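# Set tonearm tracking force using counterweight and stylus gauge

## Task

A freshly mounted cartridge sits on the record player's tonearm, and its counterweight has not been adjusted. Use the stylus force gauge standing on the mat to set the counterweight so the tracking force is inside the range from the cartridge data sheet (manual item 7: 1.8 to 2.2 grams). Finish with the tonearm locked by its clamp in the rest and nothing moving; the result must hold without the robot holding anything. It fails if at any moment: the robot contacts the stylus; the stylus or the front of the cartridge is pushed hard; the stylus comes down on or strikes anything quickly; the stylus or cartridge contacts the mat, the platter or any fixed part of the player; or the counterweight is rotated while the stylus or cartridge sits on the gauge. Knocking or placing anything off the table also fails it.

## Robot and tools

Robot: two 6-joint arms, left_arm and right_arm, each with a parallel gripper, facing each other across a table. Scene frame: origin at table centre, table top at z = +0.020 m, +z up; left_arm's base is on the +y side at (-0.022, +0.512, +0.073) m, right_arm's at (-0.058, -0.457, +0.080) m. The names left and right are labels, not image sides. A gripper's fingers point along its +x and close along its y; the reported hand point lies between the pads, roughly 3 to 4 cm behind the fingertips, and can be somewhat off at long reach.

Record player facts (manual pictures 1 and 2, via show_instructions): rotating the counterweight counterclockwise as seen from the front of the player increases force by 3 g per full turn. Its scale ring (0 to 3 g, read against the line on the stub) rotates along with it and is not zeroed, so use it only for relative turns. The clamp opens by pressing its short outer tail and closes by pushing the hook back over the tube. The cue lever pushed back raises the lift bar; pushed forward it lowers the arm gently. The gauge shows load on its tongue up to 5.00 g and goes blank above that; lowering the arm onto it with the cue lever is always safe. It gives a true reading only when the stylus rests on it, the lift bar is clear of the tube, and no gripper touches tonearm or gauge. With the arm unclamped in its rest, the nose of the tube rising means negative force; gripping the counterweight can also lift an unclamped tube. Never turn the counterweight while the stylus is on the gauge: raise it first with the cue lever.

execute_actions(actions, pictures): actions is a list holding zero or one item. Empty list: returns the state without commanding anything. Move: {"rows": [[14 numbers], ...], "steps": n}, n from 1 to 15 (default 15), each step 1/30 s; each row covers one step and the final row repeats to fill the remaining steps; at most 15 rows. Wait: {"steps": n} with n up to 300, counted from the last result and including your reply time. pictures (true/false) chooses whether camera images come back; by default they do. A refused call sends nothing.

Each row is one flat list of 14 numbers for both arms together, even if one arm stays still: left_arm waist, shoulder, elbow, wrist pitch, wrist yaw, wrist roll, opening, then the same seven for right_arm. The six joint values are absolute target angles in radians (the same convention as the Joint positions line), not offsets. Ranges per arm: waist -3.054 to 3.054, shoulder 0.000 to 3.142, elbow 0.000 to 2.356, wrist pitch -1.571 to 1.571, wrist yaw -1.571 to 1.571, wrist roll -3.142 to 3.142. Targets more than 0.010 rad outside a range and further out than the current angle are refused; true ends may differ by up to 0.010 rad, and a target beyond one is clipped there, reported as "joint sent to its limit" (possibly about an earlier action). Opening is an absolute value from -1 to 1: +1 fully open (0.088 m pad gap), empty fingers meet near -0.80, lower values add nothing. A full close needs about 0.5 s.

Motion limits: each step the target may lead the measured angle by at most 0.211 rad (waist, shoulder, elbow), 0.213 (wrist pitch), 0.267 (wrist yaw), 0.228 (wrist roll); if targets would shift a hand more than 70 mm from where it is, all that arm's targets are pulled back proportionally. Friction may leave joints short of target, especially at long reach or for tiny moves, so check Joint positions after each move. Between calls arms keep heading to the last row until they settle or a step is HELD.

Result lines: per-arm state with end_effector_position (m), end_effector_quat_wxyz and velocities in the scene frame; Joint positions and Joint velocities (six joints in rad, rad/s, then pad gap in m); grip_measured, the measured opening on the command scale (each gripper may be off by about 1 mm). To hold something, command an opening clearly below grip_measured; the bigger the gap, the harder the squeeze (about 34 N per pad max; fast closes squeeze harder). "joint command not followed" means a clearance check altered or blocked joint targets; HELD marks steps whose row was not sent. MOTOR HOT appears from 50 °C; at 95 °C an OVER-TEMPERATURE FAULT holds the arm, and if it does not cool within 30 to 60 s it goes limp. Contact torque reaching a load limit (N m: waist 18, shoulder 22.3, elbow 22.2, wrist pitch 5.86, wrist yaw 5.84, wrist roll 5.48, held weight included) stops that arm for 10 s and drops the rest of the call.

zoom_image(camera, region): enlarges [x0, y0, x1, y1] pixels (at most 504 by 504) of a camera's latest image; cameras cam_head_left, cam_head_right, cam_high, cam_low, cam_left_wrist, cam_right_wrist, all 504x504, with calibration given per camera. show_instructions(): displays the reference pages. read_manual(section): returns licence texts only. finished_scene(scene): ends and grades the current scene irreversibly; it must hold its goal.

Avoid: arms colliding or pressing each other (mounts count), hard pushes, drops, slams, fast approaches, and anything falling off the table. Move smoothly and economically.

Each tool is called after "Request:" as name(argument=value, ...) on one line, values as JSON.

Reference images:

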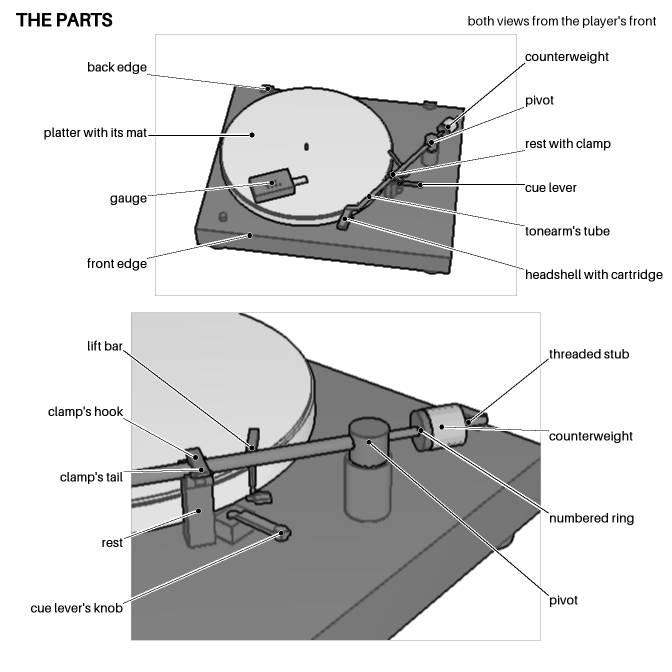

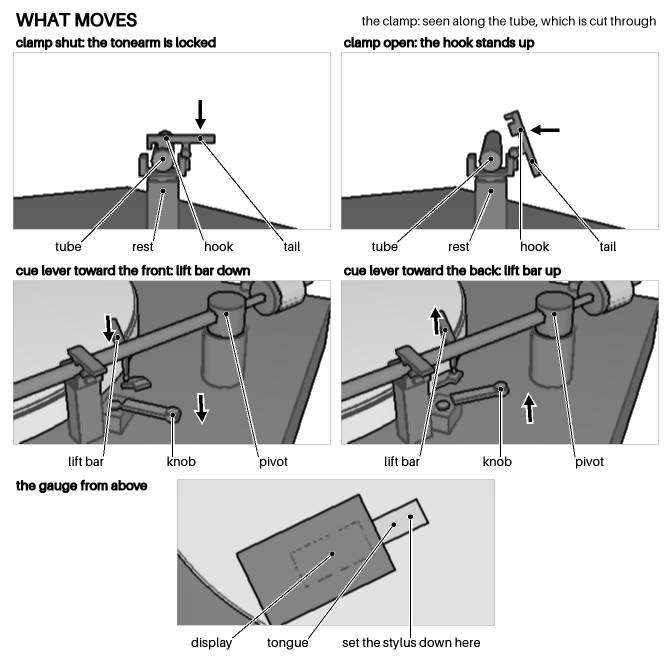

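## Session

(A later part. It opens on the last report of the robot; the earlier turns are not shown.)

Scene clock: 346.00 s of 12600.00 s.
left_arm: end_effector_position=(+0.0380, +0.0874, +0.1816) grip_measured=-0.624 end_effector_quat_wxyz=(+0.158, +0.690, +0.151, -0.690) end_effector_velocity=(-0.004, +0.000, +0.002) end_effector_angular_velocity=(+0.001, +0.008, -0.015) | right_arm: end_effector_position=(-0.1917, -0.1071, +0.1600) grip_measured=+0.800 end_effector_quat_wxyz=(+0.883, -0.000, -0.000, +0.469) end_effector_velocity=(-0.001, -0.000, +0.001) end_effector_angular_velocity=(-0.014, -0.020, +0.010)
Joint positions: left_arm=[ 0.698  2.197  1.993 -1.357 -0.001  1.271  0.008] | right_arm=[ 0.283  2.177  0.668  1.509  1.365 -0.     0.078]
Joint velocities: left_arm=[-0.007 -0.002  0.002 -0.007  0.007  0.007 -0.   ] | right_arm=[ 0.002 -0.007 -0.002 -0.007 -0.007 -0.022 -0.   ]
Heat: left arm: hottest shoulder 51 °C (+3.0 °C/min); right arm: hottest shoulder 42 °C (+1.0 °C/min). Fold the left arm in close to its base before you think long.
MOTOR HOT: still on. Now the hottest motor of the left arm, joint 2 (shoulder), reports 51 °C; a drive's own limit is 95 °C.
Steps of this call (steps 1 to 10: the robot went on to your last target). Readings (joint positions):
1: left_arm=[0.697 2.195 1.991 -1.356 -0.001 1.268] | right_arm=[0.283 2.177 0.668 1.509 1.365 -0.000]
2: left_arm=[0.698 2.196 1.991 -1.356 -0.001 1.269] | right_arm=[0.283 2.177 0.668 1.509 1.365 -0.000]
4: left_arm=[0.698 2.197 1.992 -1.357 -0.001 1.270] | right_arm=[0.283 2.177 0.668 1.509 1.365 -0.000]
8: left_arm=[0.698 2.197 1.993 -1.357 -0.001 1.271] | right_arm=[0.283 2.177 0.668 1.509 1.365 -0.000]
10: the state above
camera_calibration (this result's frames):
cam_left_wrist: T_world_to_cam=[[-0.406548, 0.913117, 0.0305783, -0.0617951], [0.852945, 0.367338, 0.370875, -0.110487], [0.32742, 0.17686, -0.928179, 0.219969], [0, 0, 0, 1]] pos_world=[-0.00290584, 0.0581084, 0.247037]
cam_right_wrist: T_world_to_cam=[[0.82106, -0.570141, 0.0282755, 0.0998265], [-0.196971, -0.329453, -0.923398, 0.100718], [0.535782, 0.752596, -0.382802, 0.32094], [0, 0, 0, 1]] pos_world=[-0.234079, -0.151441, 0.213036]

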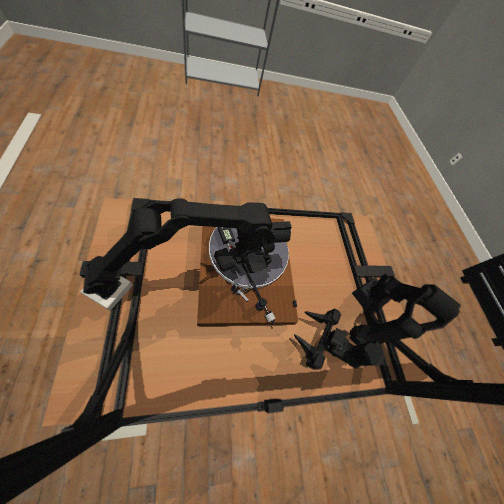

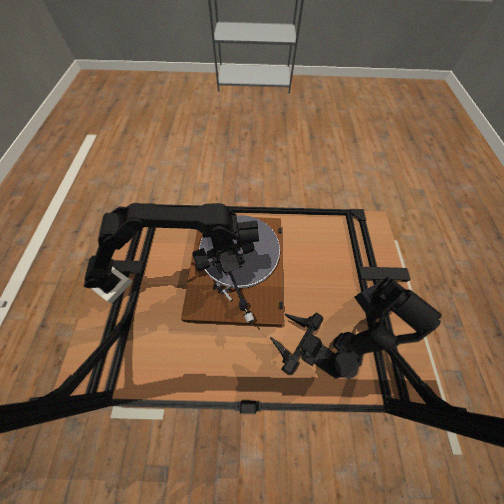

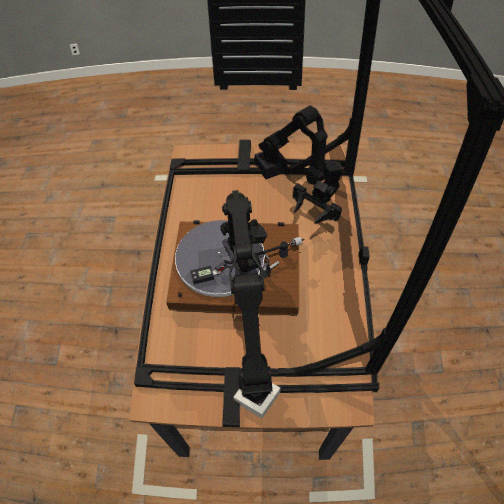

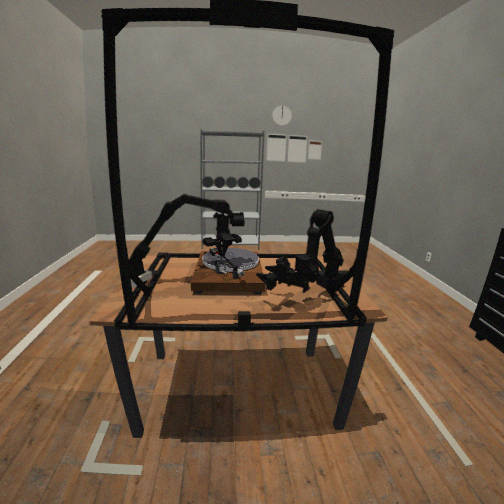

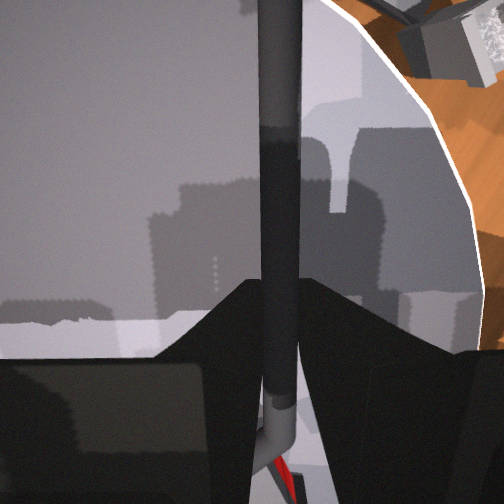

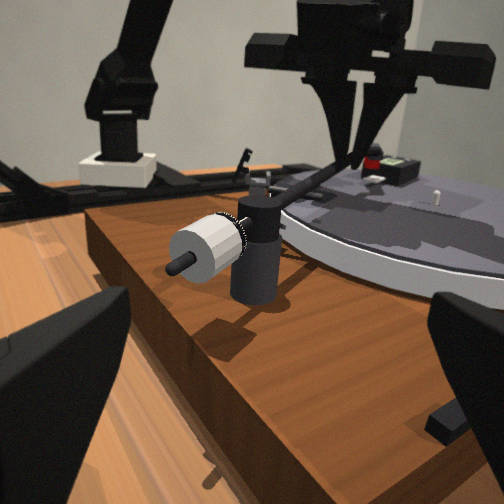

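Request:
execute_actions(actions=[{"rows":[[0.698,2.206,1.996,-1.357,0,1.272,-0.67,0.284,2.176,0.666,1.51,1.365,0,0.8],[0.698,2.208,1.996,-1.356,0,1.272,-0.67,0.284,2.176,0.666,1.51,1.365,0,0.8],[0.698,2.21,1.996,-1.354,0,1.272,-0.67,0.284,2.176,0.666,1.51,1.365,0,0.8],[0.698,2.212,1.996,-1.352,0,1.272,-0.67,0.284,2.176,0.666,1.51,1.365,0,0.8],[0.698,2.214,1.996,-1.35,0,1.272,-0.67,0.284,2.176,0.666,1.51,1.365,0,0.8],[0.698,2.216,1.996,-1.348,0,1.272,-0.67,0.284,2.176,0.666,1.51,1.365,0,0.8],[0.698,2.218,1.996,-1.346,0,1.272,-0.67,0.284,2.176,0.666,1.51,1.365,0,0.8],[0.698,2.22,1.996,-1.344,0,1.272,-0.67,0.284,2.176,0.666,1.51,1.365,0,0.8],[0.698,2.222,1.996,-1.342,0,1.272,-0.67,0.284,2.176,0.666,1.51,1.365,0,0.8],[0.698,2.224,1.996,-1.34,0,1.272,-0.67,0.284,2.176,0.666,1.51,1.365,0,0.8],[0.698,2.226,1.996,-1.338,0,1.272,-0.67,0.284,2.176,0.666,1.51,1.365,0,0.8]],"steps":15}], pictures=false)

Request:
execute_actions(actions=[{"steps":10}])

Request:
zoom_image(camera="cam_right_wrist", region=[260, 100, 460, 240])

Request:
zoom_image(camera="cam_high", region=[180, 240, 260, 300])

Scene clock: 356.83 s of 12600.00 s.
left_arm: end_effector_position=(+0.0394, +0.0851, +0.1783) grip_measured=-0.624 end_effector_quat_wxyz=(+0.159, +0.689, +0.150, -0.691) end_effector_velocity=(+0.002, -0.001, -0.002) end_effector_angular_velocity=(-0.001, -0.008, -0.005) | right_arm: end_effector_position=(-0.1917, -0.1071, +0.1600) grip_measured=+0.800 end_effector_quat_wxyz=(+0.883, -0.000, -0.000, +0.469) end_effector_velocity=(+0.002, +0.001, -0.002) end_effector_angular_velocity=(-0.028, -0.033, +0.000)
Joint positions: left_arm=[ 0.701  2.205  1.994 -1.347  0.001  1.274  0.008] | right_arm=[ 0.283  2.177  0.668  1.509  1.365 -0.     0.078]
Joint velocities: left_arm=[ 0.002  0.002 -0.002  0.007 -0.007  0.007 -0.   ] | right_arm=[-0.007 -0.002 -0.002 -0.022 -0.007 -0.022 -0.   ]
Heat: left arm: hottest shoulder 51 °C (+3.0 °C/min); right arm: hottest shoulder 42 °C (+1.0 °C/min). Fold the left arm in close to its base before you think long.
MOTOR HOT: still on. Now the hottest motor of the left arm, joint 2 (shoulder), reports 51 °C; a drive's own limit is 95 °C.
Steps of this call (steps 1 to 15: the robot went on to your last target; steps 16 to 90: nothing new was sent; then 7.33 s passed at rest; steps 91 to 105: all 15 steps of this action). Readings (joint positions):
91: left_arm=[0.698 2.198 1.994 -1.357 -0.001 1.272] | right_arm=[0.283 2.177 0.668 1.509 1.365 -0.000]
92: left_arm=[0.698 2.198 1.994 -1.357 -0.001 1.272] | right_arm=[0.283 2.177 0.668 1.509 1.365 -0.000]
94: left_arm=[0.698 2.198 1.994 -1.357 -0.001 1.272] | right_arm=[0.283 2.177 0.668 1.509 1.365 -0.000]
98: left_arm=[0.698 2.200 1.994 -1.355 -0.001 1.272] | right_arm=[0.283 2.177 0.668 1.509 1.365 -0.000]
105: the state above

Scene clock: 357.17 s of 12600.00 s.
left_arm: end_effector_position=(+0.0396, +0.0847, +0.1774) grip_measured=-0.623 end_effector_quat_wxyz=(+0.159, +0.689, +0.150, -0.691) end_effector_velocity=(-0.002, +0.001, +0.002) end_effector_angular_velocity=(+0.001, +0.008, +0.019) | right_arm: end_effector_position=(-0.1917, -0.1071, +0.1600) grip_measured=+0.800 end_effector_quat_wxyz=(+0.883, -0.000, -0.000, +0.469) end_effector_velocity=(+0.000, +0.000, -0.002) end_effector_angular_velocity=(-0.005, -0.002, +0.005)
Joint positions: left_arm=[ 0.701  2.208  1.994 -1.345  0.001  1.274  0.008] | right_arm=[ 0.283  2.177  0.668  1.509  1.365 -0.     0.078]
Joint velocities: left_arm=[-0.002 -0.002  0.002 -0.007  0.007 -0.022 -0.   ] | right_arm=[-0.002  0.002 -0.002 -0.007 -0.007  0.007 -0.   ]
Heat: left arm: hottest shoulder 51 °C (+3.0 °C/min); right arm: hottest shoulder 42 °C (+1.0 °C/min). Fold the left arm in close to its base before you think long.
MOTOR HOT: still on. Now the hottest motor of the left arm, joint 2 (shoulder), reports 51 °C; a drive's own limit is 95 °C.
Steps of this call (steps 1 to 10: the robot went on to your last target). Readings (joint positions):
1: left_arm=[0.701 2.206 1.994 -1.347 0.001 1.274] | right_arm=[0.283 2.177 0.668 1.509 1.365 -0.000]
2: left_arm=[0.701 2.206 1.994 -1.346 0.001 1.274] | right_arm=[0.283 2.177 0.668 1.509 1.365 -0.000]
4: left_arm=[0.701 2.207 1.994 -1.346 0.001 1.274] | right_arm=[0.283 2.177 0.668 1.509 1.365 -0.000]
8: left_arm=[0.701 2.207 1.994 -1.345 0.001 1.274] | right_arm=[0.283 2.177 0.668 1.509 1.365 -0.000]
10: the state above
camera_calibration (this result's frames):
cam_left_wrist: T_world_to_cam=[[-0.406834, 0.913057, 0.0285211, -0.0581376], [0.853357, 0.368721, 0.368546, -0.109021], [0.325987, 0.174276, -0.929172, 0.216521], [0, 0, 0, 1]] pos_world=[-0.00120213, 0.0555467, 0.243023]
cam_right_wrist: T_world_to_cam=[[0.82106, -0.570141, 0.0282755, 0.0998265], [-0.196971, -0.329453, -0.923398, 0.100718], [0.535782, 0.752596, -0.382802, 0.32094], [0, 0, 0, 1]] pos_world=[-0.234079, -0.151441, 0.213036]

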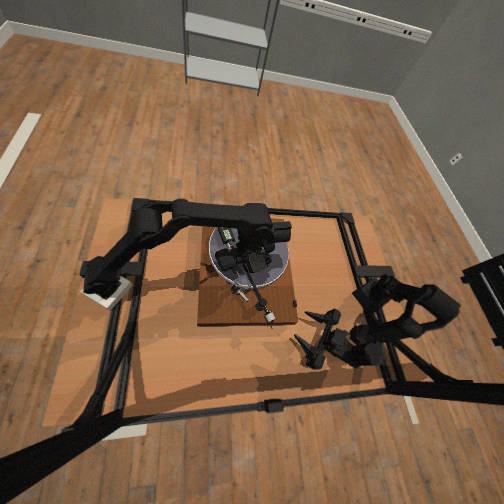

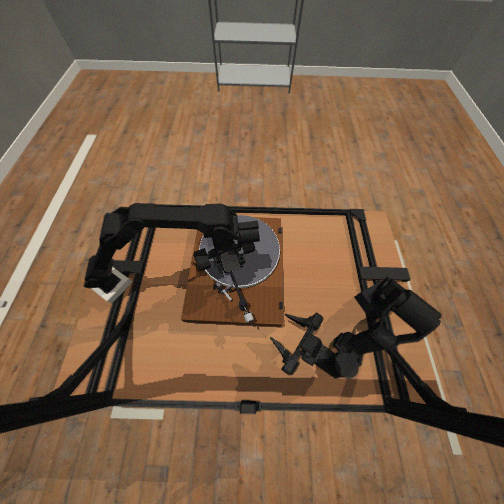

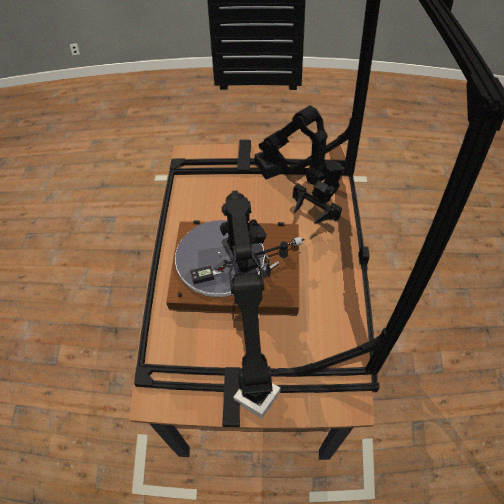

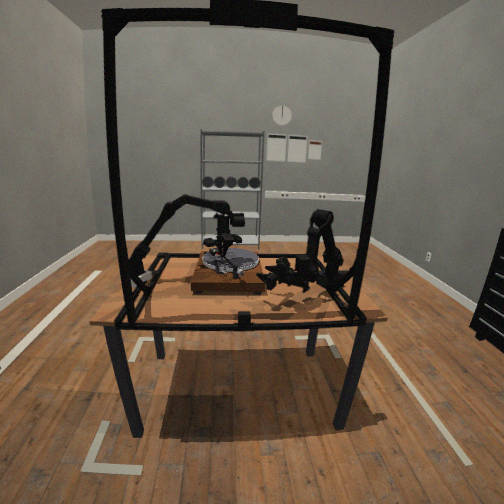

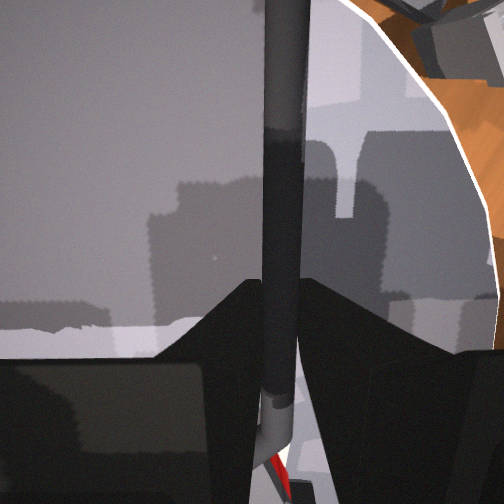

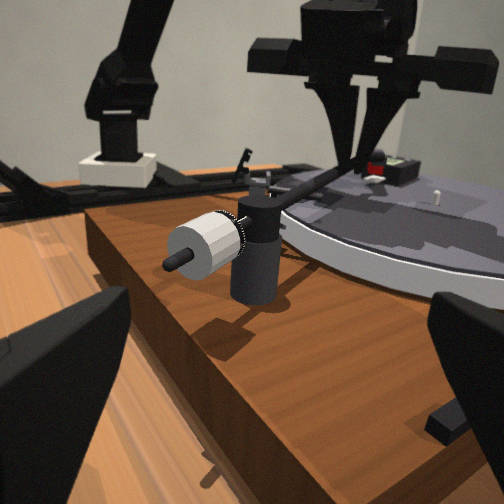

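Region (260, 100, 460, 240) of cam_right_wrist's 504x504 image, scaled by 2.520, with more detail than that image has; it fills the top 353 rows of this view, and the rest is white.

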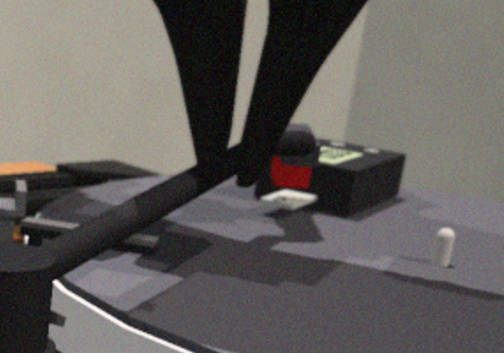

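Region (180, 240, 260, 300) of cam_high's 504x504 image, scaled by 6.300, with more detail than that image has; it fills the top 378 rows of this view, and the rest is white.

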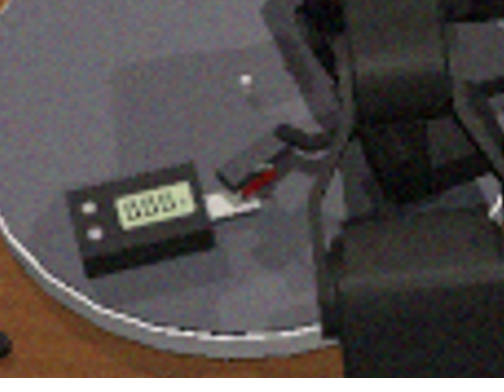

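Request:
execute_actions(actions=[{"rows":[[0.698,2.222,1.994,-1.348,0,1.272,-0.655,0.284,2.176,0.666,1.51,1.365,0,0.8],[0.698,2.224,1.994,-1.35,0,1.272,-0.655,0.284,2.176,0.666,1.51,1.365,0,0.8],[0.698,2.226,1.994,-1.352,0,1.272,-0.655,0.284,2.176,0.666,1.51,1.365,0,0.8],[0.698,2.228,1.994,-1.354,0,1.272,-0.655,0.284,2.176,0.666,1.51,1.365,0,0.8],[0.698,2.23,1.994,-1.354,0,1.272,-0.655,0.284,2.176,0.666,1.51,1.365,0,0.8],[0.698,2.232,1.994,-1.354,0,1.272,-0.655,0.284,2.176,0.666,1.51,1.365,0,0.8],[0.698,2.234,1.994,-1.354,0,1.272,-0.655,0.284,2.176,0.666,1.51,1.365,0,0.8],[0.698,2.236,1.994,-1.354,0,1.272,-0.655,0.284,2.176,0.666,1.51,1.365,0,0.8],[0.698,2.238,1.994,-1.354,0,1.272,-0.655,0.284,2.176,0.666,1.51,1.365,0,0.8],[0.698,2.24,1.994,-1.354,0,1.272,-0.655,0.284,2.176,0.666,1.51,1.365,0,0.8]],"steps":15}], pictures=false)

Request:
execute_actions(actions=[{"steps":10}])

Request:
zoom_image(camera="cam_right_wrist", region=[260, 100, 460, 240])

Request:
zoom_image(camera="cam_high", region=[180, 240, 260, 300])

Scene clock: 367.27 s of 12600.00 s.
left_arm: end_effector_position=(+0.0394, +0.0853, +0.1744) grip_measured=-0.622 end_effector_quat_wxyz=(+0.155, +0.690, +0.154, -0.690) end_effector_velocity=(-0.002, +0.002, -0.002) end_effector_angular_velocity=(+0.011, +0.009, +0.005) | right_arm: end_effector_position=(-0.1917, -0.1071, +0.1600) grip_measured=+0.800 end_effector_quat_wxyz=(+0.883, -0.000, -0.000, +0.469) end_effector_velocity=(+0.003, -0.001, +0.000) end_effector_angular_velocity=(-0.009, -0.011, -0.010)
Joint positions: left_arm=[ 0.701  2.215  1.994 -1.348  0.001  1.274  0.009] | right_arm=[ 0.283  2.177  0.668  1.509  1.365 -0.     0.078]
Joint velocities: left_arm=[-0.002  0.002 -0.002 -0.007  0.007 -0.007  0.   ] | right_arm=[-0.002 -0.007 -0.007 -0.007  0.007 -0.007 -0.   ]
Heat: left arm: hottest shoulder 51 °C (+1.0 °C/min); right arm: hottest shoulder 42 °C (+0.0 °C/min). Fold the left arm in close to its base before you think long.
MOTOR HOT: still on. Now the hottest motor of the left arm, joint 2 (shoulder), reports 51 °C; a drive's own limit is 95 °C.
Steps of this call (steps 1 to 15: the robot went on to your last target; steps 16 to 90: nothing new was sent; then 6.60 s passed at rest; steps 91 to 105: all 15 steps of this action). Readings (joint positions):
91: left_arm=[0.701 2.211 1.994 -1.344 0.001 1.274] | right_arm=[0.283 2.177 0.668 1.509 1.365 -0.000]
92: left_arm=[0.701 2.211 1.994 -1.344 0.001 1.274] | right_arm=[0.283 2.177 0.668 1.509 1.365 -0.000]
94: left_arm=[0.701 2.211 1.994 -1.345 0.001 1.274] | right_arm=[0.283 2.177 0.668 1.509 1.365 -0.000]
98: left_arm=[0.701 2.213 1.994 -1.347 0.001 1.274] | right_arm=[0.283 2.177 0.668 1.509 1.365 -0.000]
105: the state above

Scene clock: 367.60 s of 12600.00 s.
left_arm: end_effector_position=(+0.0394, +0.0854, +0.1743) grip_measured=-0.622 end_effector_quat_wxyz=(+0.155, +0.690, +0.154, -0.690) end_effector_velocity=(+0.000, -0.001, +0.000) end_effector_angular_velocity=(-0.006, -0.008, -0.010) | right_arm: end_effector_position=(-0.1917, -0.1071, +0.1600) grip_measured=+0.800 end_effector_quat_wxyz=(+0.883, -0.000, -0.000, +0.469) end_effector_velocity=(-0.000, +0.001, -0.003) end_effector_angular_velocity=(-0.028, -0.033, +0.005)
Joint positions: left_arm=[ 0.701  2.215  1.994 -1.348  0.001  1.274  0.009] | right_arm=[ 0.283  2.177  0.668  1.509  1.365 -0.     0.078]
Joint velocities: left_arm=[-0.002 -0.002 -0.002  0.007 -0.007  0.007 -0.   ] | right_arm=[-0.002  0.002  0.002 -0.022 -0.007 -0.022 -0.   ]
Heat: left arm: hottest shoulder 51 °C (+1.0 °C/min); right arm: hottest shoulder 42 °C (+0.0 °C/min). Fold the left arm in close to its base before you think long.
MOTOR HOT: still on. Now the hottest motor of the left arm, joint 2 (shoulder), reports 51 °C; a drive's own limit is 95 °C.
Steps of this call (steps 1 to 10: the robot went on to your last target). Readings (joint positions):
1: left_arm=[0.701 2.215 1.994 -1.348 0.001 1.274] | right_arm=[0.283 2.177 0.668 1.509 1.365 -0.000]
2: left_arm=[0.701 2.215 1.994 -1.348 0.001 1.274] | right_arm=[0.283 2.177 0.668 1.509 1.365 -0.000]
4: left_arm=[0.701 2.215 1.994 -1.348 0.001 1.274] | right_arm=[0.283 2.177 0.668 1.509 1.365 -0.000]
8: left_arm=[0.701 2.215 1.994 -1.348 0.001 1.274] | right_arm=[0.283 2.177 0.668 1.509 1.365 -0.000]
10: the state above
camera_calibration (this result's frames):
cam_left_wrist: T_world_to_cam=[[-0.406447, 0.912839, 0.0390595, -0.0606372], [0.853945, 0.364326, 0.371543, -0.108118], [0.324929, 0.184367, -0.927594, 0.212447], [0, 0, 0, 1]] pos_world=[-0.00134861, 0.0555741, 0.239603]
cam_right_wrist: T_world_to_cam=[[0.82106, -0.570141, 0.0282755, 0.0998265], [-0.196971, -0.329453, -0.923398, 0.100718], [0.535782, 0.752596, -0.382802, 0.32094], [0, 0, 0, 1]] pos_world=[-0.234079, -0.151441, 0.213036]

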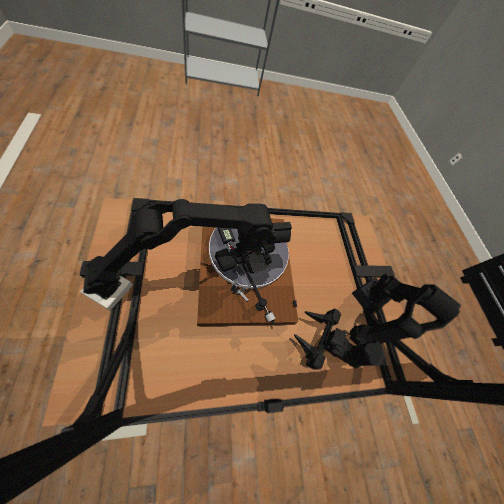

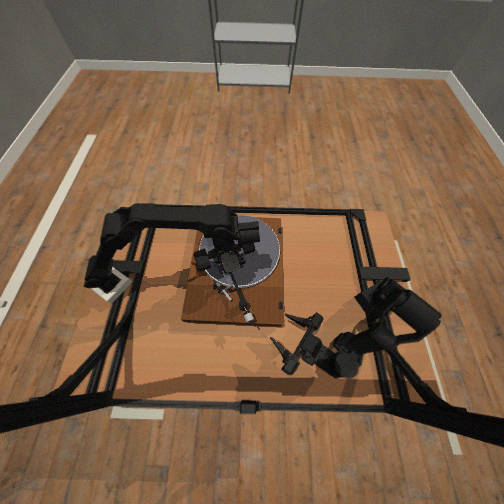

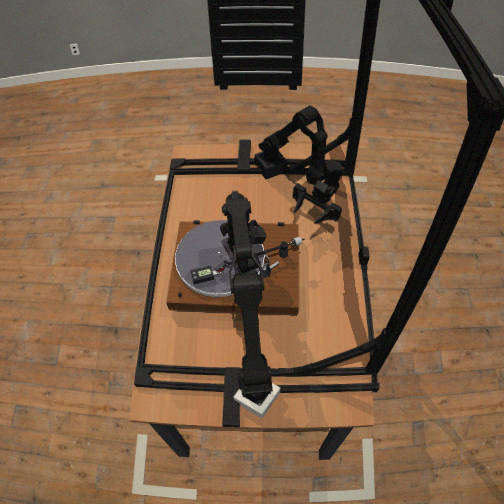

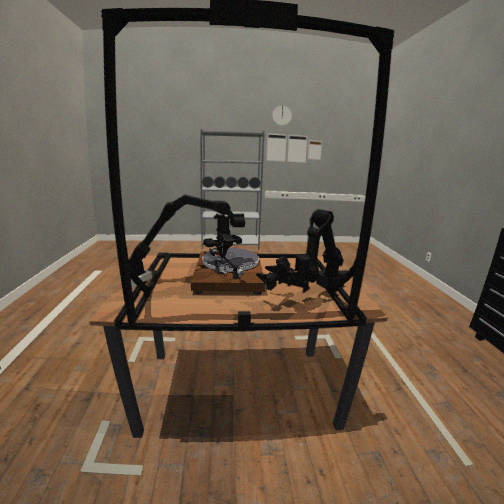

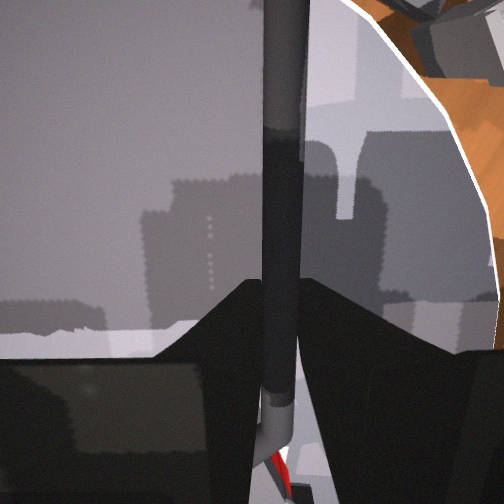

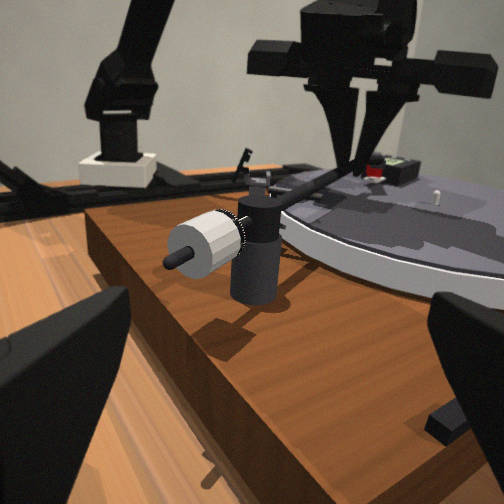

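Region (260, 100, 460, 240) of cam_right_wrist's 504x504 image, scaled by 2.520, with more detail than that image has; it fills the top 353 rows of this view, and the rest is white.

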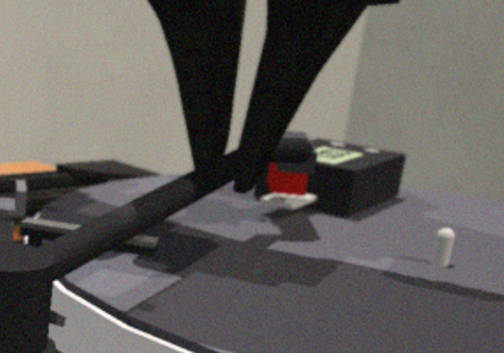

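Region (180, 240, 260, 300) of cam_high's 504x504 image, scaled by 6.300, with more detail than that image has; it fills the top 378 rows of this view, and the rest is white.

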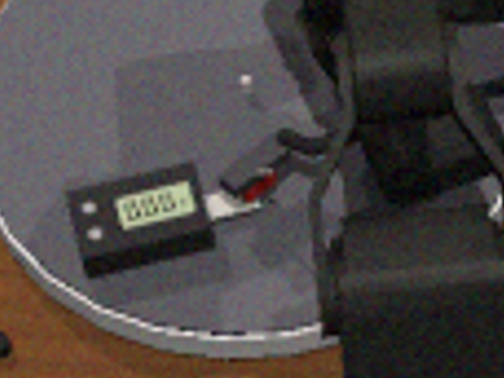

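Request:
execute_actions(actions=[{"rows":[[0.701,2.213,1.994,-1.348,0,1.274,-0.65,0.284,2.176,0.666,1.51,1.365,0,0.8],[0.701,2.213,1.994,-1.348,0,1.274,-0.64,0.284,2.176,0.666,1.51,1.365,0,0.8],[0.701,2.213,1.994,-1.348,0,1.274,-0.63,0.284,2.176,0.666,1.51,1.365,0,0.8],[0.701,2.213,1.994,-1.348,0,1.274,-0.62,0.284,2.176,0.666,1.51,1.365,0,0.8],[0.701,2.213,1.994,-1.348,0,1.274,-0.61,0.284,2.176,0.666,1.51,1.365,0,0.8],[0.701,2.213,1.994,-1.348,0,1.274,-0.6,0.284,2.176,0.666,1.51,1.365,0,0.8],[0.701,2.213,1.994,-1.348,0,1.274,-0.58,0.284,2.176,0.666,1.51,1.365,0,0.8],[0.701,2.213,1.994,-1.348,0,1.274,-0.55,0.284,2.176,0.666,1.51,1.365,0,0.8],[0.701,2.213,1.994,-1.348,0,1.274,-0.5,0.284,2.176,0.666,1.51,1.365,0,0.8],[0.701,2.213,1.994,-1.348,0,1.274,-0.4,0.284,2.176,0.666,1.51,1.365,0,0.8],[0.701,2.213,1.994,-1.348,0,1.274,-0.3,0.284,2.176,0.666,1.51,1.365,0,0.8]],"steps":15}])

Request:
zoom_image(camera="cam_right_wrist", region=[260, 100, 460, 240])

Scene clock: 375.17 s of 12600.00 s.
left_arm: end_effector_position=(+0.0392, +0.0856, +0.1742) grip_measured=-0.335 end_effector_quat_wxyz=(+0.154, +0.690, +0.155, -0.690) end_effector_velocity=(-0.000, +0.002, +0.000) end_effector_angular_velocity=(+0.008, -0.006, +0.005) | right_arm: end_effector_position=(-0.1917, -0.1072, +0.1599) grip_measured=+0.800 end_effector_quat_wxyz=(+0.883, -0.000, -0.000, +0.469) end_effector_velocity=(-0.001, +0.002, -0.002) end_effector_angular_velocity=(-0.021, -0.027, +0.020)
Joint positions: left_arm=[ 0.7    2.216  1.994 -1.35   0.001  1.274  0.023] | right_arm=[ 0.283  2.177  0.668  1.509  1.365 -0.     0.078]
Joint velocities: left_arm=[-0.002 -0.002 -0.002 -0.007 -0.007 -0.007  0.018] | right_arm=[-0.002  0.002 -0.002 -0.007 -0.022 -0.022 -0.   ]
Heat: left arm: hottest shoulder 51 °C (+0.0 °C/min); right arm: hottest shoulder 42 °C (+0.0 °C/min). Fold the left arm in close to its base before you think long.
MOTOR HOT: still on. Now the hottest motor of the left arm, joint 2 (shoulder), reports 51 °C; a drive's own limit is 95 °C.
Steps of this call (steps 1 to 15: the robot went on to your last target; steps 16 to 90: nothing new was sent; then 4.07 s passed at rest; steps 91 to 105: all 15 steps of this action). Readings (joint positions):
91: left_arm=[0.700 2.216 1.994 -1.350 0.001 1.274] | right_arm=[0.283 2.177 0.668 1.509 1.365 -0.000]
92: left_arm=[0.700 2.216 1.994 -1.350 0.001 1.274] | right_arm=[0.283 2.177 0.668 1.509 1.365 -0.000]
94: left_arm=[0.700 2.216 1.994 -1.350 0.001 1.274] | right_arm=[0.283 2.177 0.668 1.509 1.365 -0.000]
98: left_arm=[0.700 2.216 1.994 -1.350 0.001 1.274] | right_arm=[0.283 2.177 0.668 1.509 1.365 -0.000]
105: the state above
camera_calibration (this result's frames):
cam_left_wrist: T_world_to_cam=[[-0.40609, 0.912934, 0.040527, -0.0612], [0.854165, 0.363439, 0.371906, -0.108004], [0.324796, 0.185644, -0.927385, 0.212273], [0, 0, 0, 1]] pos_world=[-0.00154464, 0.0557173, 0.239506]
cam_right_wrist: T_world_to_cam=[[0.821053, -0.570133, 0.0286496, 0.0996778], [-0.196726, -0.329706, -0.923359, 0.100661], [0.535884, 0.752491, -0.382866, 0.320949], [0, 0, 0, 1]] pos_world=[-0.234029, -0.151493, 0.212971]

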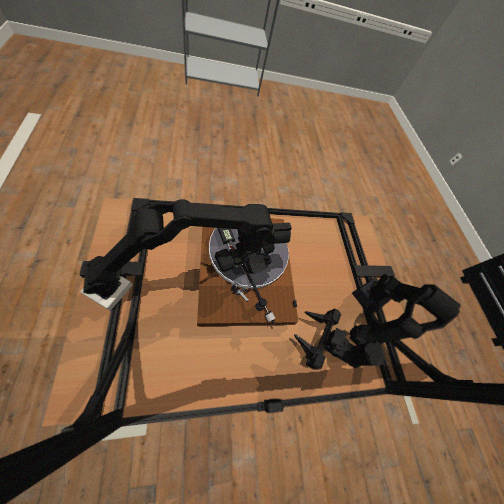

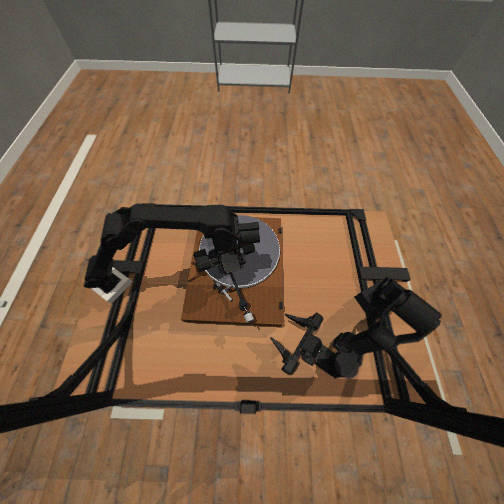

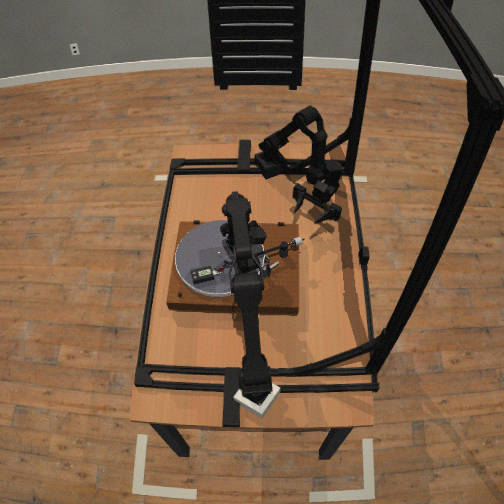

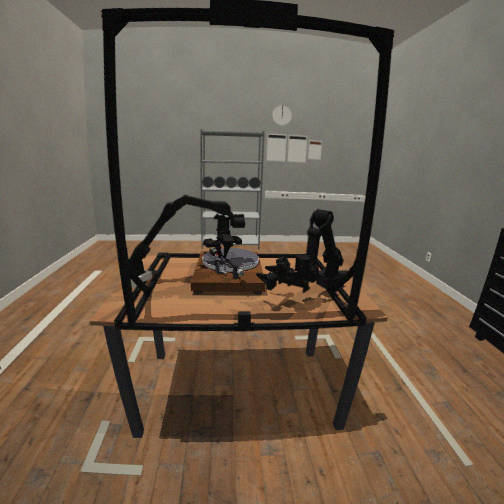

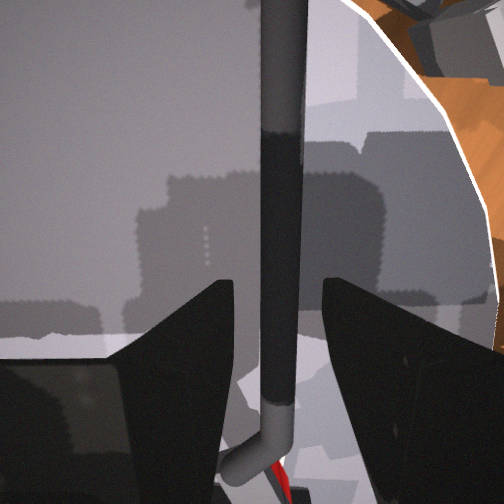

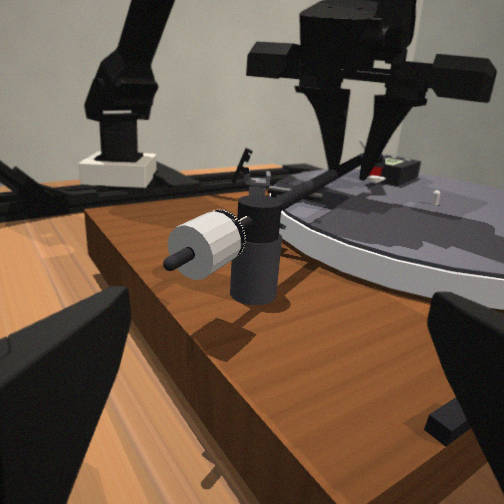

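Region (260, 100, 460, 240) of cam_right_wrist's 504x504 image, scaled by 2.520, with more detail than that image has; it fills the top 353 rows of this view, and the rest is white.

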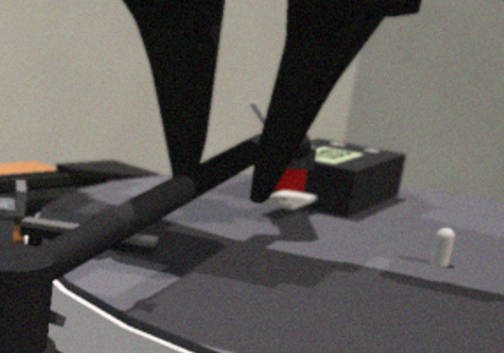

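Request:
execute_actions(actions=[{"rows":[[0.701,2.2,1.994,-1.36,0,1.274,-0.3,0.284,2.176,0.666,1.51,1.365,0,0.8],[0.701,2.18,1.994,-1.38,0,1.274,-0.3,0.284,2.176,0.666,1.51,1.365,0,0.8],[0.701,2.15,1.994,-1.41,0,1.274,-0.3,0.284,2.176,0.666,1.51,1.365,0,0.8],[0.701,2.12,1.994,-1.44,0,1.274,-0.3,0.284,2.176,0.666,1.51,1.365,0,0.8],[0.701,2.08,1.994,-1.48,0,1.274,-0.3,0.284,2.176,0.666,1.51,1.365,0,0.8]],"steps":12}], pictures=false)

Request:
execute_actions(actions=[{"rows":[[0.868,1.715,1.629,-1.136,0,0,0.8,0.284,2.176,0.666,1.51,1.365,0,0.8]],"steps":15}], pictures=false)

Request:
execute_actions(actions=[{"steps":20}])

Request:
zoom_image(camera="cam_left_wrist", region=[150, 150, 350, 350])

Scene clock: 382.27 s of 12600.00 s.
left_arm: end_effector_position=(+0.0346, +0.1161, +0.2290) grip_measured=-0.300 end_effector_quat_wxyz=(+0.159, +0.689, +0.150, -0.691) end_effector_velocity=(-0.003, +0.009, +0.008) end_effector_angular_velocity=(+0.018, -0.005, +0.000) | right_arm: end_effector_position=(-0.1917, -0.1072, +0.1600) grip_measured=+0.800 end_effector_quat_wxyz=(+0.883, -0.000, -0.000, +0.469) end_effector_velocity=(-0.002, +0.002, -0.000) end_effector_angular_velocity=(-0.009, -0.011, +0.020)
Joint positions: left_arm=[ 0.7    2.076  1.994 -1.474  0.002  1.274  0.024] | right_arm=[ 0.283  2.177  0.668  1.509  1.365 -0.     0.078]
Joint velocities: left_arm=[-0.007 -0.022 -0.002 -0.037 -0.007 -0.007 -0.   ] | right_arm=[-0.002 -0.002 -0.002 -0.007 -0.022 -0.007 -0.   ]
Heat: left arm: hottest shoulder 52 °C (+1.0 °C/min); right arm: hottest shoulder 42 °C (+0.0 °C/min). Fold the left arm in close to its base before you think long.
MOTOR HOT: still on. Now the hottest motor of the left arm, joint 2 (shoulder), reports 52 °C; a drive's own limit is 95 °C.
Steps of this call (steps 1 to 15: the robot went on to your last target; steps 16 to 90: nothing new was sent; then 3.70 s passed at rest; steps 91 to 102: all 12 steps of this action). Readings (joint positions):
91: left_arm=[0.700 2.215 1.994 -1.350 0.001 1.274] | right_arm=[0.283 2.177 0.668 1.509 1.365 -0.000]
92: left_arm=[0.700 2.213 1.994 -1.354 0.001 1.274] | right_arm=[0.283 2.177 0.668 1.509 1.365 -0.000]
94: left_arm=[0.700 2.196 1.994 -1.389 0.002 1.274] | right_arm=[0.283 2.177 0.668 1.509 1.365 -0.000]
98: left_arm=[0.700 2.117 1.992 -1.457 0.002 1.274] | right_arm=[0.283 2.177 0.668 1.509 1.365 -0.000]
102: the state above

Scene clock: 382.77 s of 12600.00 s.
left_arm: end_effector_position=(+0.0953, +0.1480, +0.2750) grip_measured=+0.795 end_effector_quat_wxyz=(+0.607, +0.431, +0.385, -0.546) end_effector_velocity=(-0.007, +0.016, -0.037) end_effector_angular_velocity=(-0.103, +0.700, +1.856) | right_arm: end_effector_position=(-0.1917, -0.1072, +0.1600) grip_measured=+0.800 end_effector_quat_wxyz=(+0.883, -0.000, -0.000, +0.469) end_effector_velocity=(-0.003, +0.001, +0.003) end_effector_angular_velocity=(-0.004, -0.010, +0.024)
Joint positions: left_arm=[ 0.869  1.715  1.64  -1.141 -0.001  0.297  0.078] | right_arm=[ 0.283  2.177  0.668  1.509  1.365 -0.     0.078]
Joint velocities: left_arm=[-0.002  0.007 -0.105 -0.007  0.007 -1.985  0.002] | right_arm=[ 0.002 -0.007 -0.002  0.007 -0.022 -0.022 -0.   ]
Heat: left arm: hottest shoulder 52 °C (+1.0 °C/min); right arm: hottest shoulder 42 °C (+0.0 °C/min). Fold the left arm in close to its base before you think long.
MOTOR HOT: still on. Now the hottest motor of the left arm, joint 2 (shoulder), reports 52 °C; a drive's own limit is 95 °C.
Steps of this call (steps 1 to 15: all 15 steps of this action). Readings (joint positions):
1: left_arm=[0.709 2.040 1.949 -1.415 0.009 1.220] | right_arm=[0.283 2.177 0.668 1.509 1.365 -0.000]
2: left_arm=[0.736 1.998 1.884 -1.349 0.011 1.153] | right_arm=[0.283 2.177 0.668 1.509 1.365 -0.000]
4: left_arm=[0.812 1.898 1.761 -1.242 0.001 1.019] | right_arm=[0.283 2.177 0.668 1.509 1.365 -0.000]
8: left_arm=[0.883 1.748 1.670 -1.163 -0.005 0.755] | right_arm=[0.283 2.177 0.668 1.509 1.365 -0.000]
15: the state above

Scene clock: 383.43 s of 12600.00 s.
left_arm: end_effector_position=(+0.0952, +0.1478, +0.2741) grip_measured=+0.800 end_effector_quat_wxyz=(+0.663, +0.338, +0.460, -0.484) end_effector_velocity=(-0.001, +0.003, +0.001) end_effector_angular_velocity=(+0.004, -0.003, +0.007) | right_arm: end_effector_position=(-0.1917, -0.1072, +0.1600) grip_measured=+0.800 end_effector_quat_wxyz=(+0.883, -0.000, -0.000, +0.469) end_effector_velocity=(-0.001, +0.001, +0.000) end_effector_angular_velocity=(-0.009, -0.011, +0.020)
Joint positions: left_arm=[ 0.868  1.715  1.637 -1.138 -0.001  0.005  0.078] | right_arm=[ 0.283  2.177  0.668  1.509  1.365 -0.     0.078]
Joint velocities: left_arm=[-0.002 -0.007 -0.002 -0.007 -0.007 -0.007 -0.   ] | right_arm=[-0.002 -0.007 -0.007 -0.007 -0.022 -0.007  0.   ]
Heat: left arm: hottest shoulder 52 °C (+1.0 °C/min); right arm: hottest shoulder 42 °C (+0.0 °C/min). Fold the left arm in close to its base before you think long.
MOTOR HOT: still on. Now the hottest motor of the left arm, joint 2 (shoulder), reports 52 °C; a drive's own limit is 95 °C.
Steps of this call (steps 1 to 20: the robot went on to your last target). Readings (joint positions):
1: left_arm=[0.869 1.715 1.638 -1.141 -0.001 0.230] | right_arm=[0.283 2.177 0.668 1.509 1.365 -0.000]
2: left_arm=[0.869 1.715 1.638 -1.140 -0.001 0.164] | right_arm=[0.283 2.177 0.668 1.509 1.365 -0.000]
4: left_arm=[0.869 1.715 1.637 -1.138 -0.001 0.081] | right_arm=[0.283 2.177 0.668 1.509 1.365 -0.000]
8: left_arm=[0.868 1.715 1.637 -1.138 -0.001 0.023] | right_arm=[0.283 2.177 0.668 1.509 1.365 -0.000]
20: the state above
camera_calibration (this result's frames):
cam_left_wrist: T_world_to_cam=[[-0.962451, -0.270049, 0.0276102, 0.13207], [-0.269339, 0.96267, 0.0269039, -0.102655], [-0.0338449, 0.0184572, -0.999257, 0.353718], [0, 0, 0, 1]] pos_world=[0.111433, 0.127959, 0.352571]
cam_right_wrist: T_world_to_cam=[[0.82106, -0.570141, 0.0282755, 0.0997437], [-0.196971, -0.329453, -0.923398, 0.100763], [0.535782, 0.752596, -0.382802, 0.320976], [0, 0, 0, 1]] pos_world=[-0.234021, -0.1515, 0.213094]

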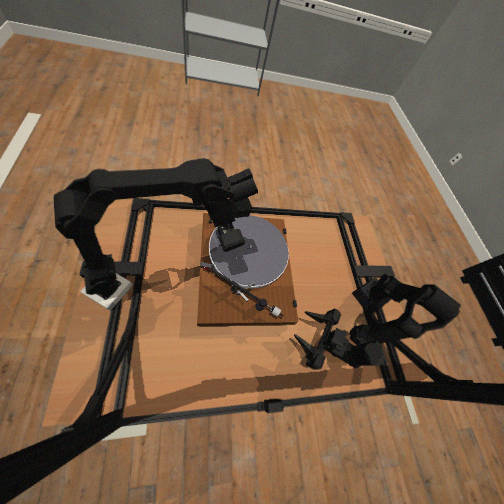

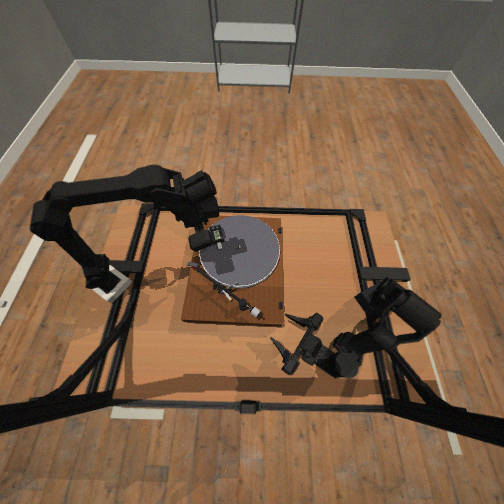

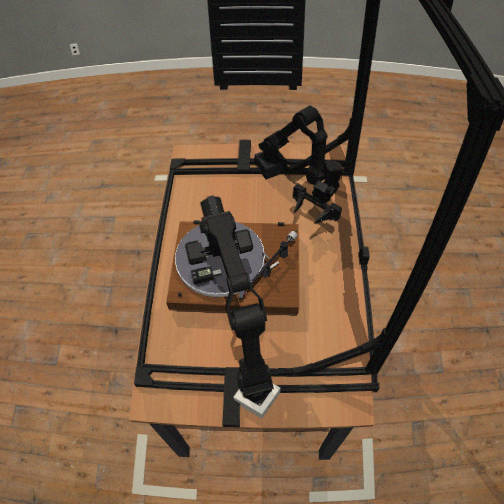

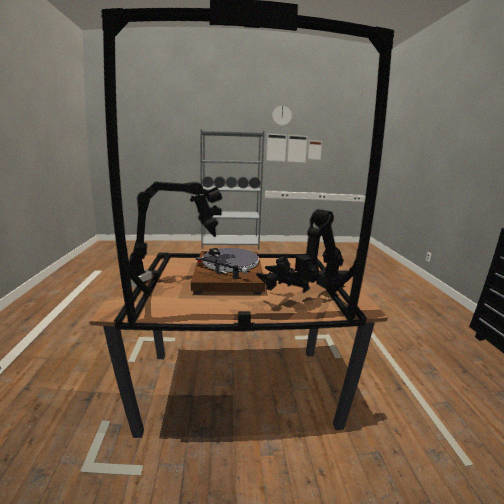

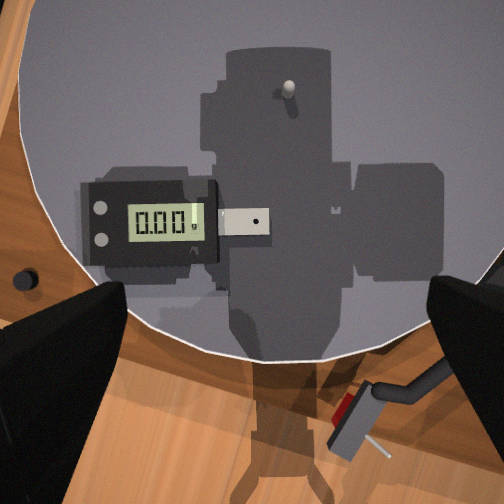

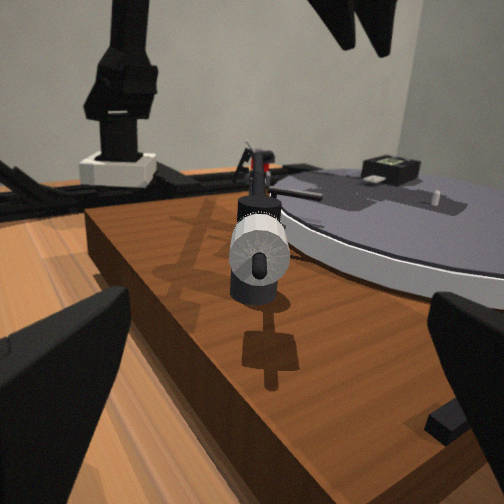

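Region (150, 150, 350, 350) of cam_left_wrist's 504x504 image, scaled by 2.520, with more detail than that image has.

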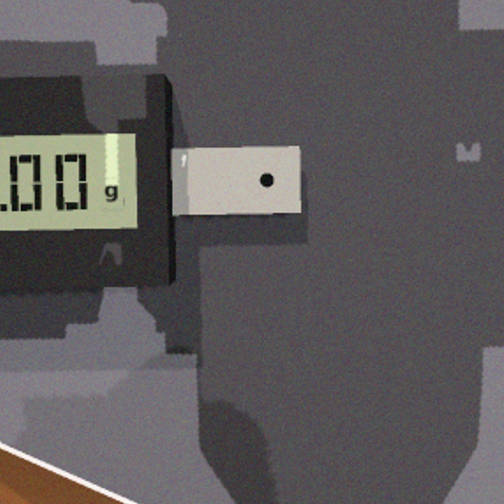

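Request:
zoom_image(camera="cam_right_wrist", region=[180, 80, 340, 240])

Request:
zoom_image(camera="cam_head_right", region=[180, 250, 280, 330])

Region (180, 80, 340, 240) of cam_right_wrist's 504x504 image, scaled by 3.150, with more detail than that image has.

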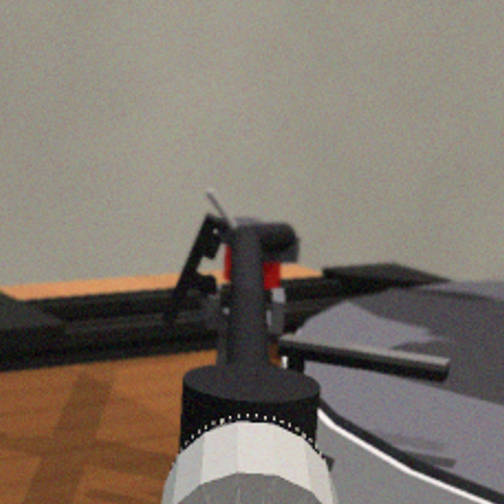

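Region (180, 250, 280, 330) of cam_head_right's 504x504 image, scaled by 5.040, with more detail than that image has; it fills the top 403 rows of this view, and the rest is white.

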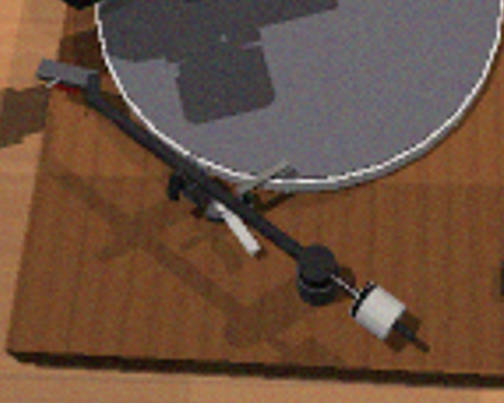

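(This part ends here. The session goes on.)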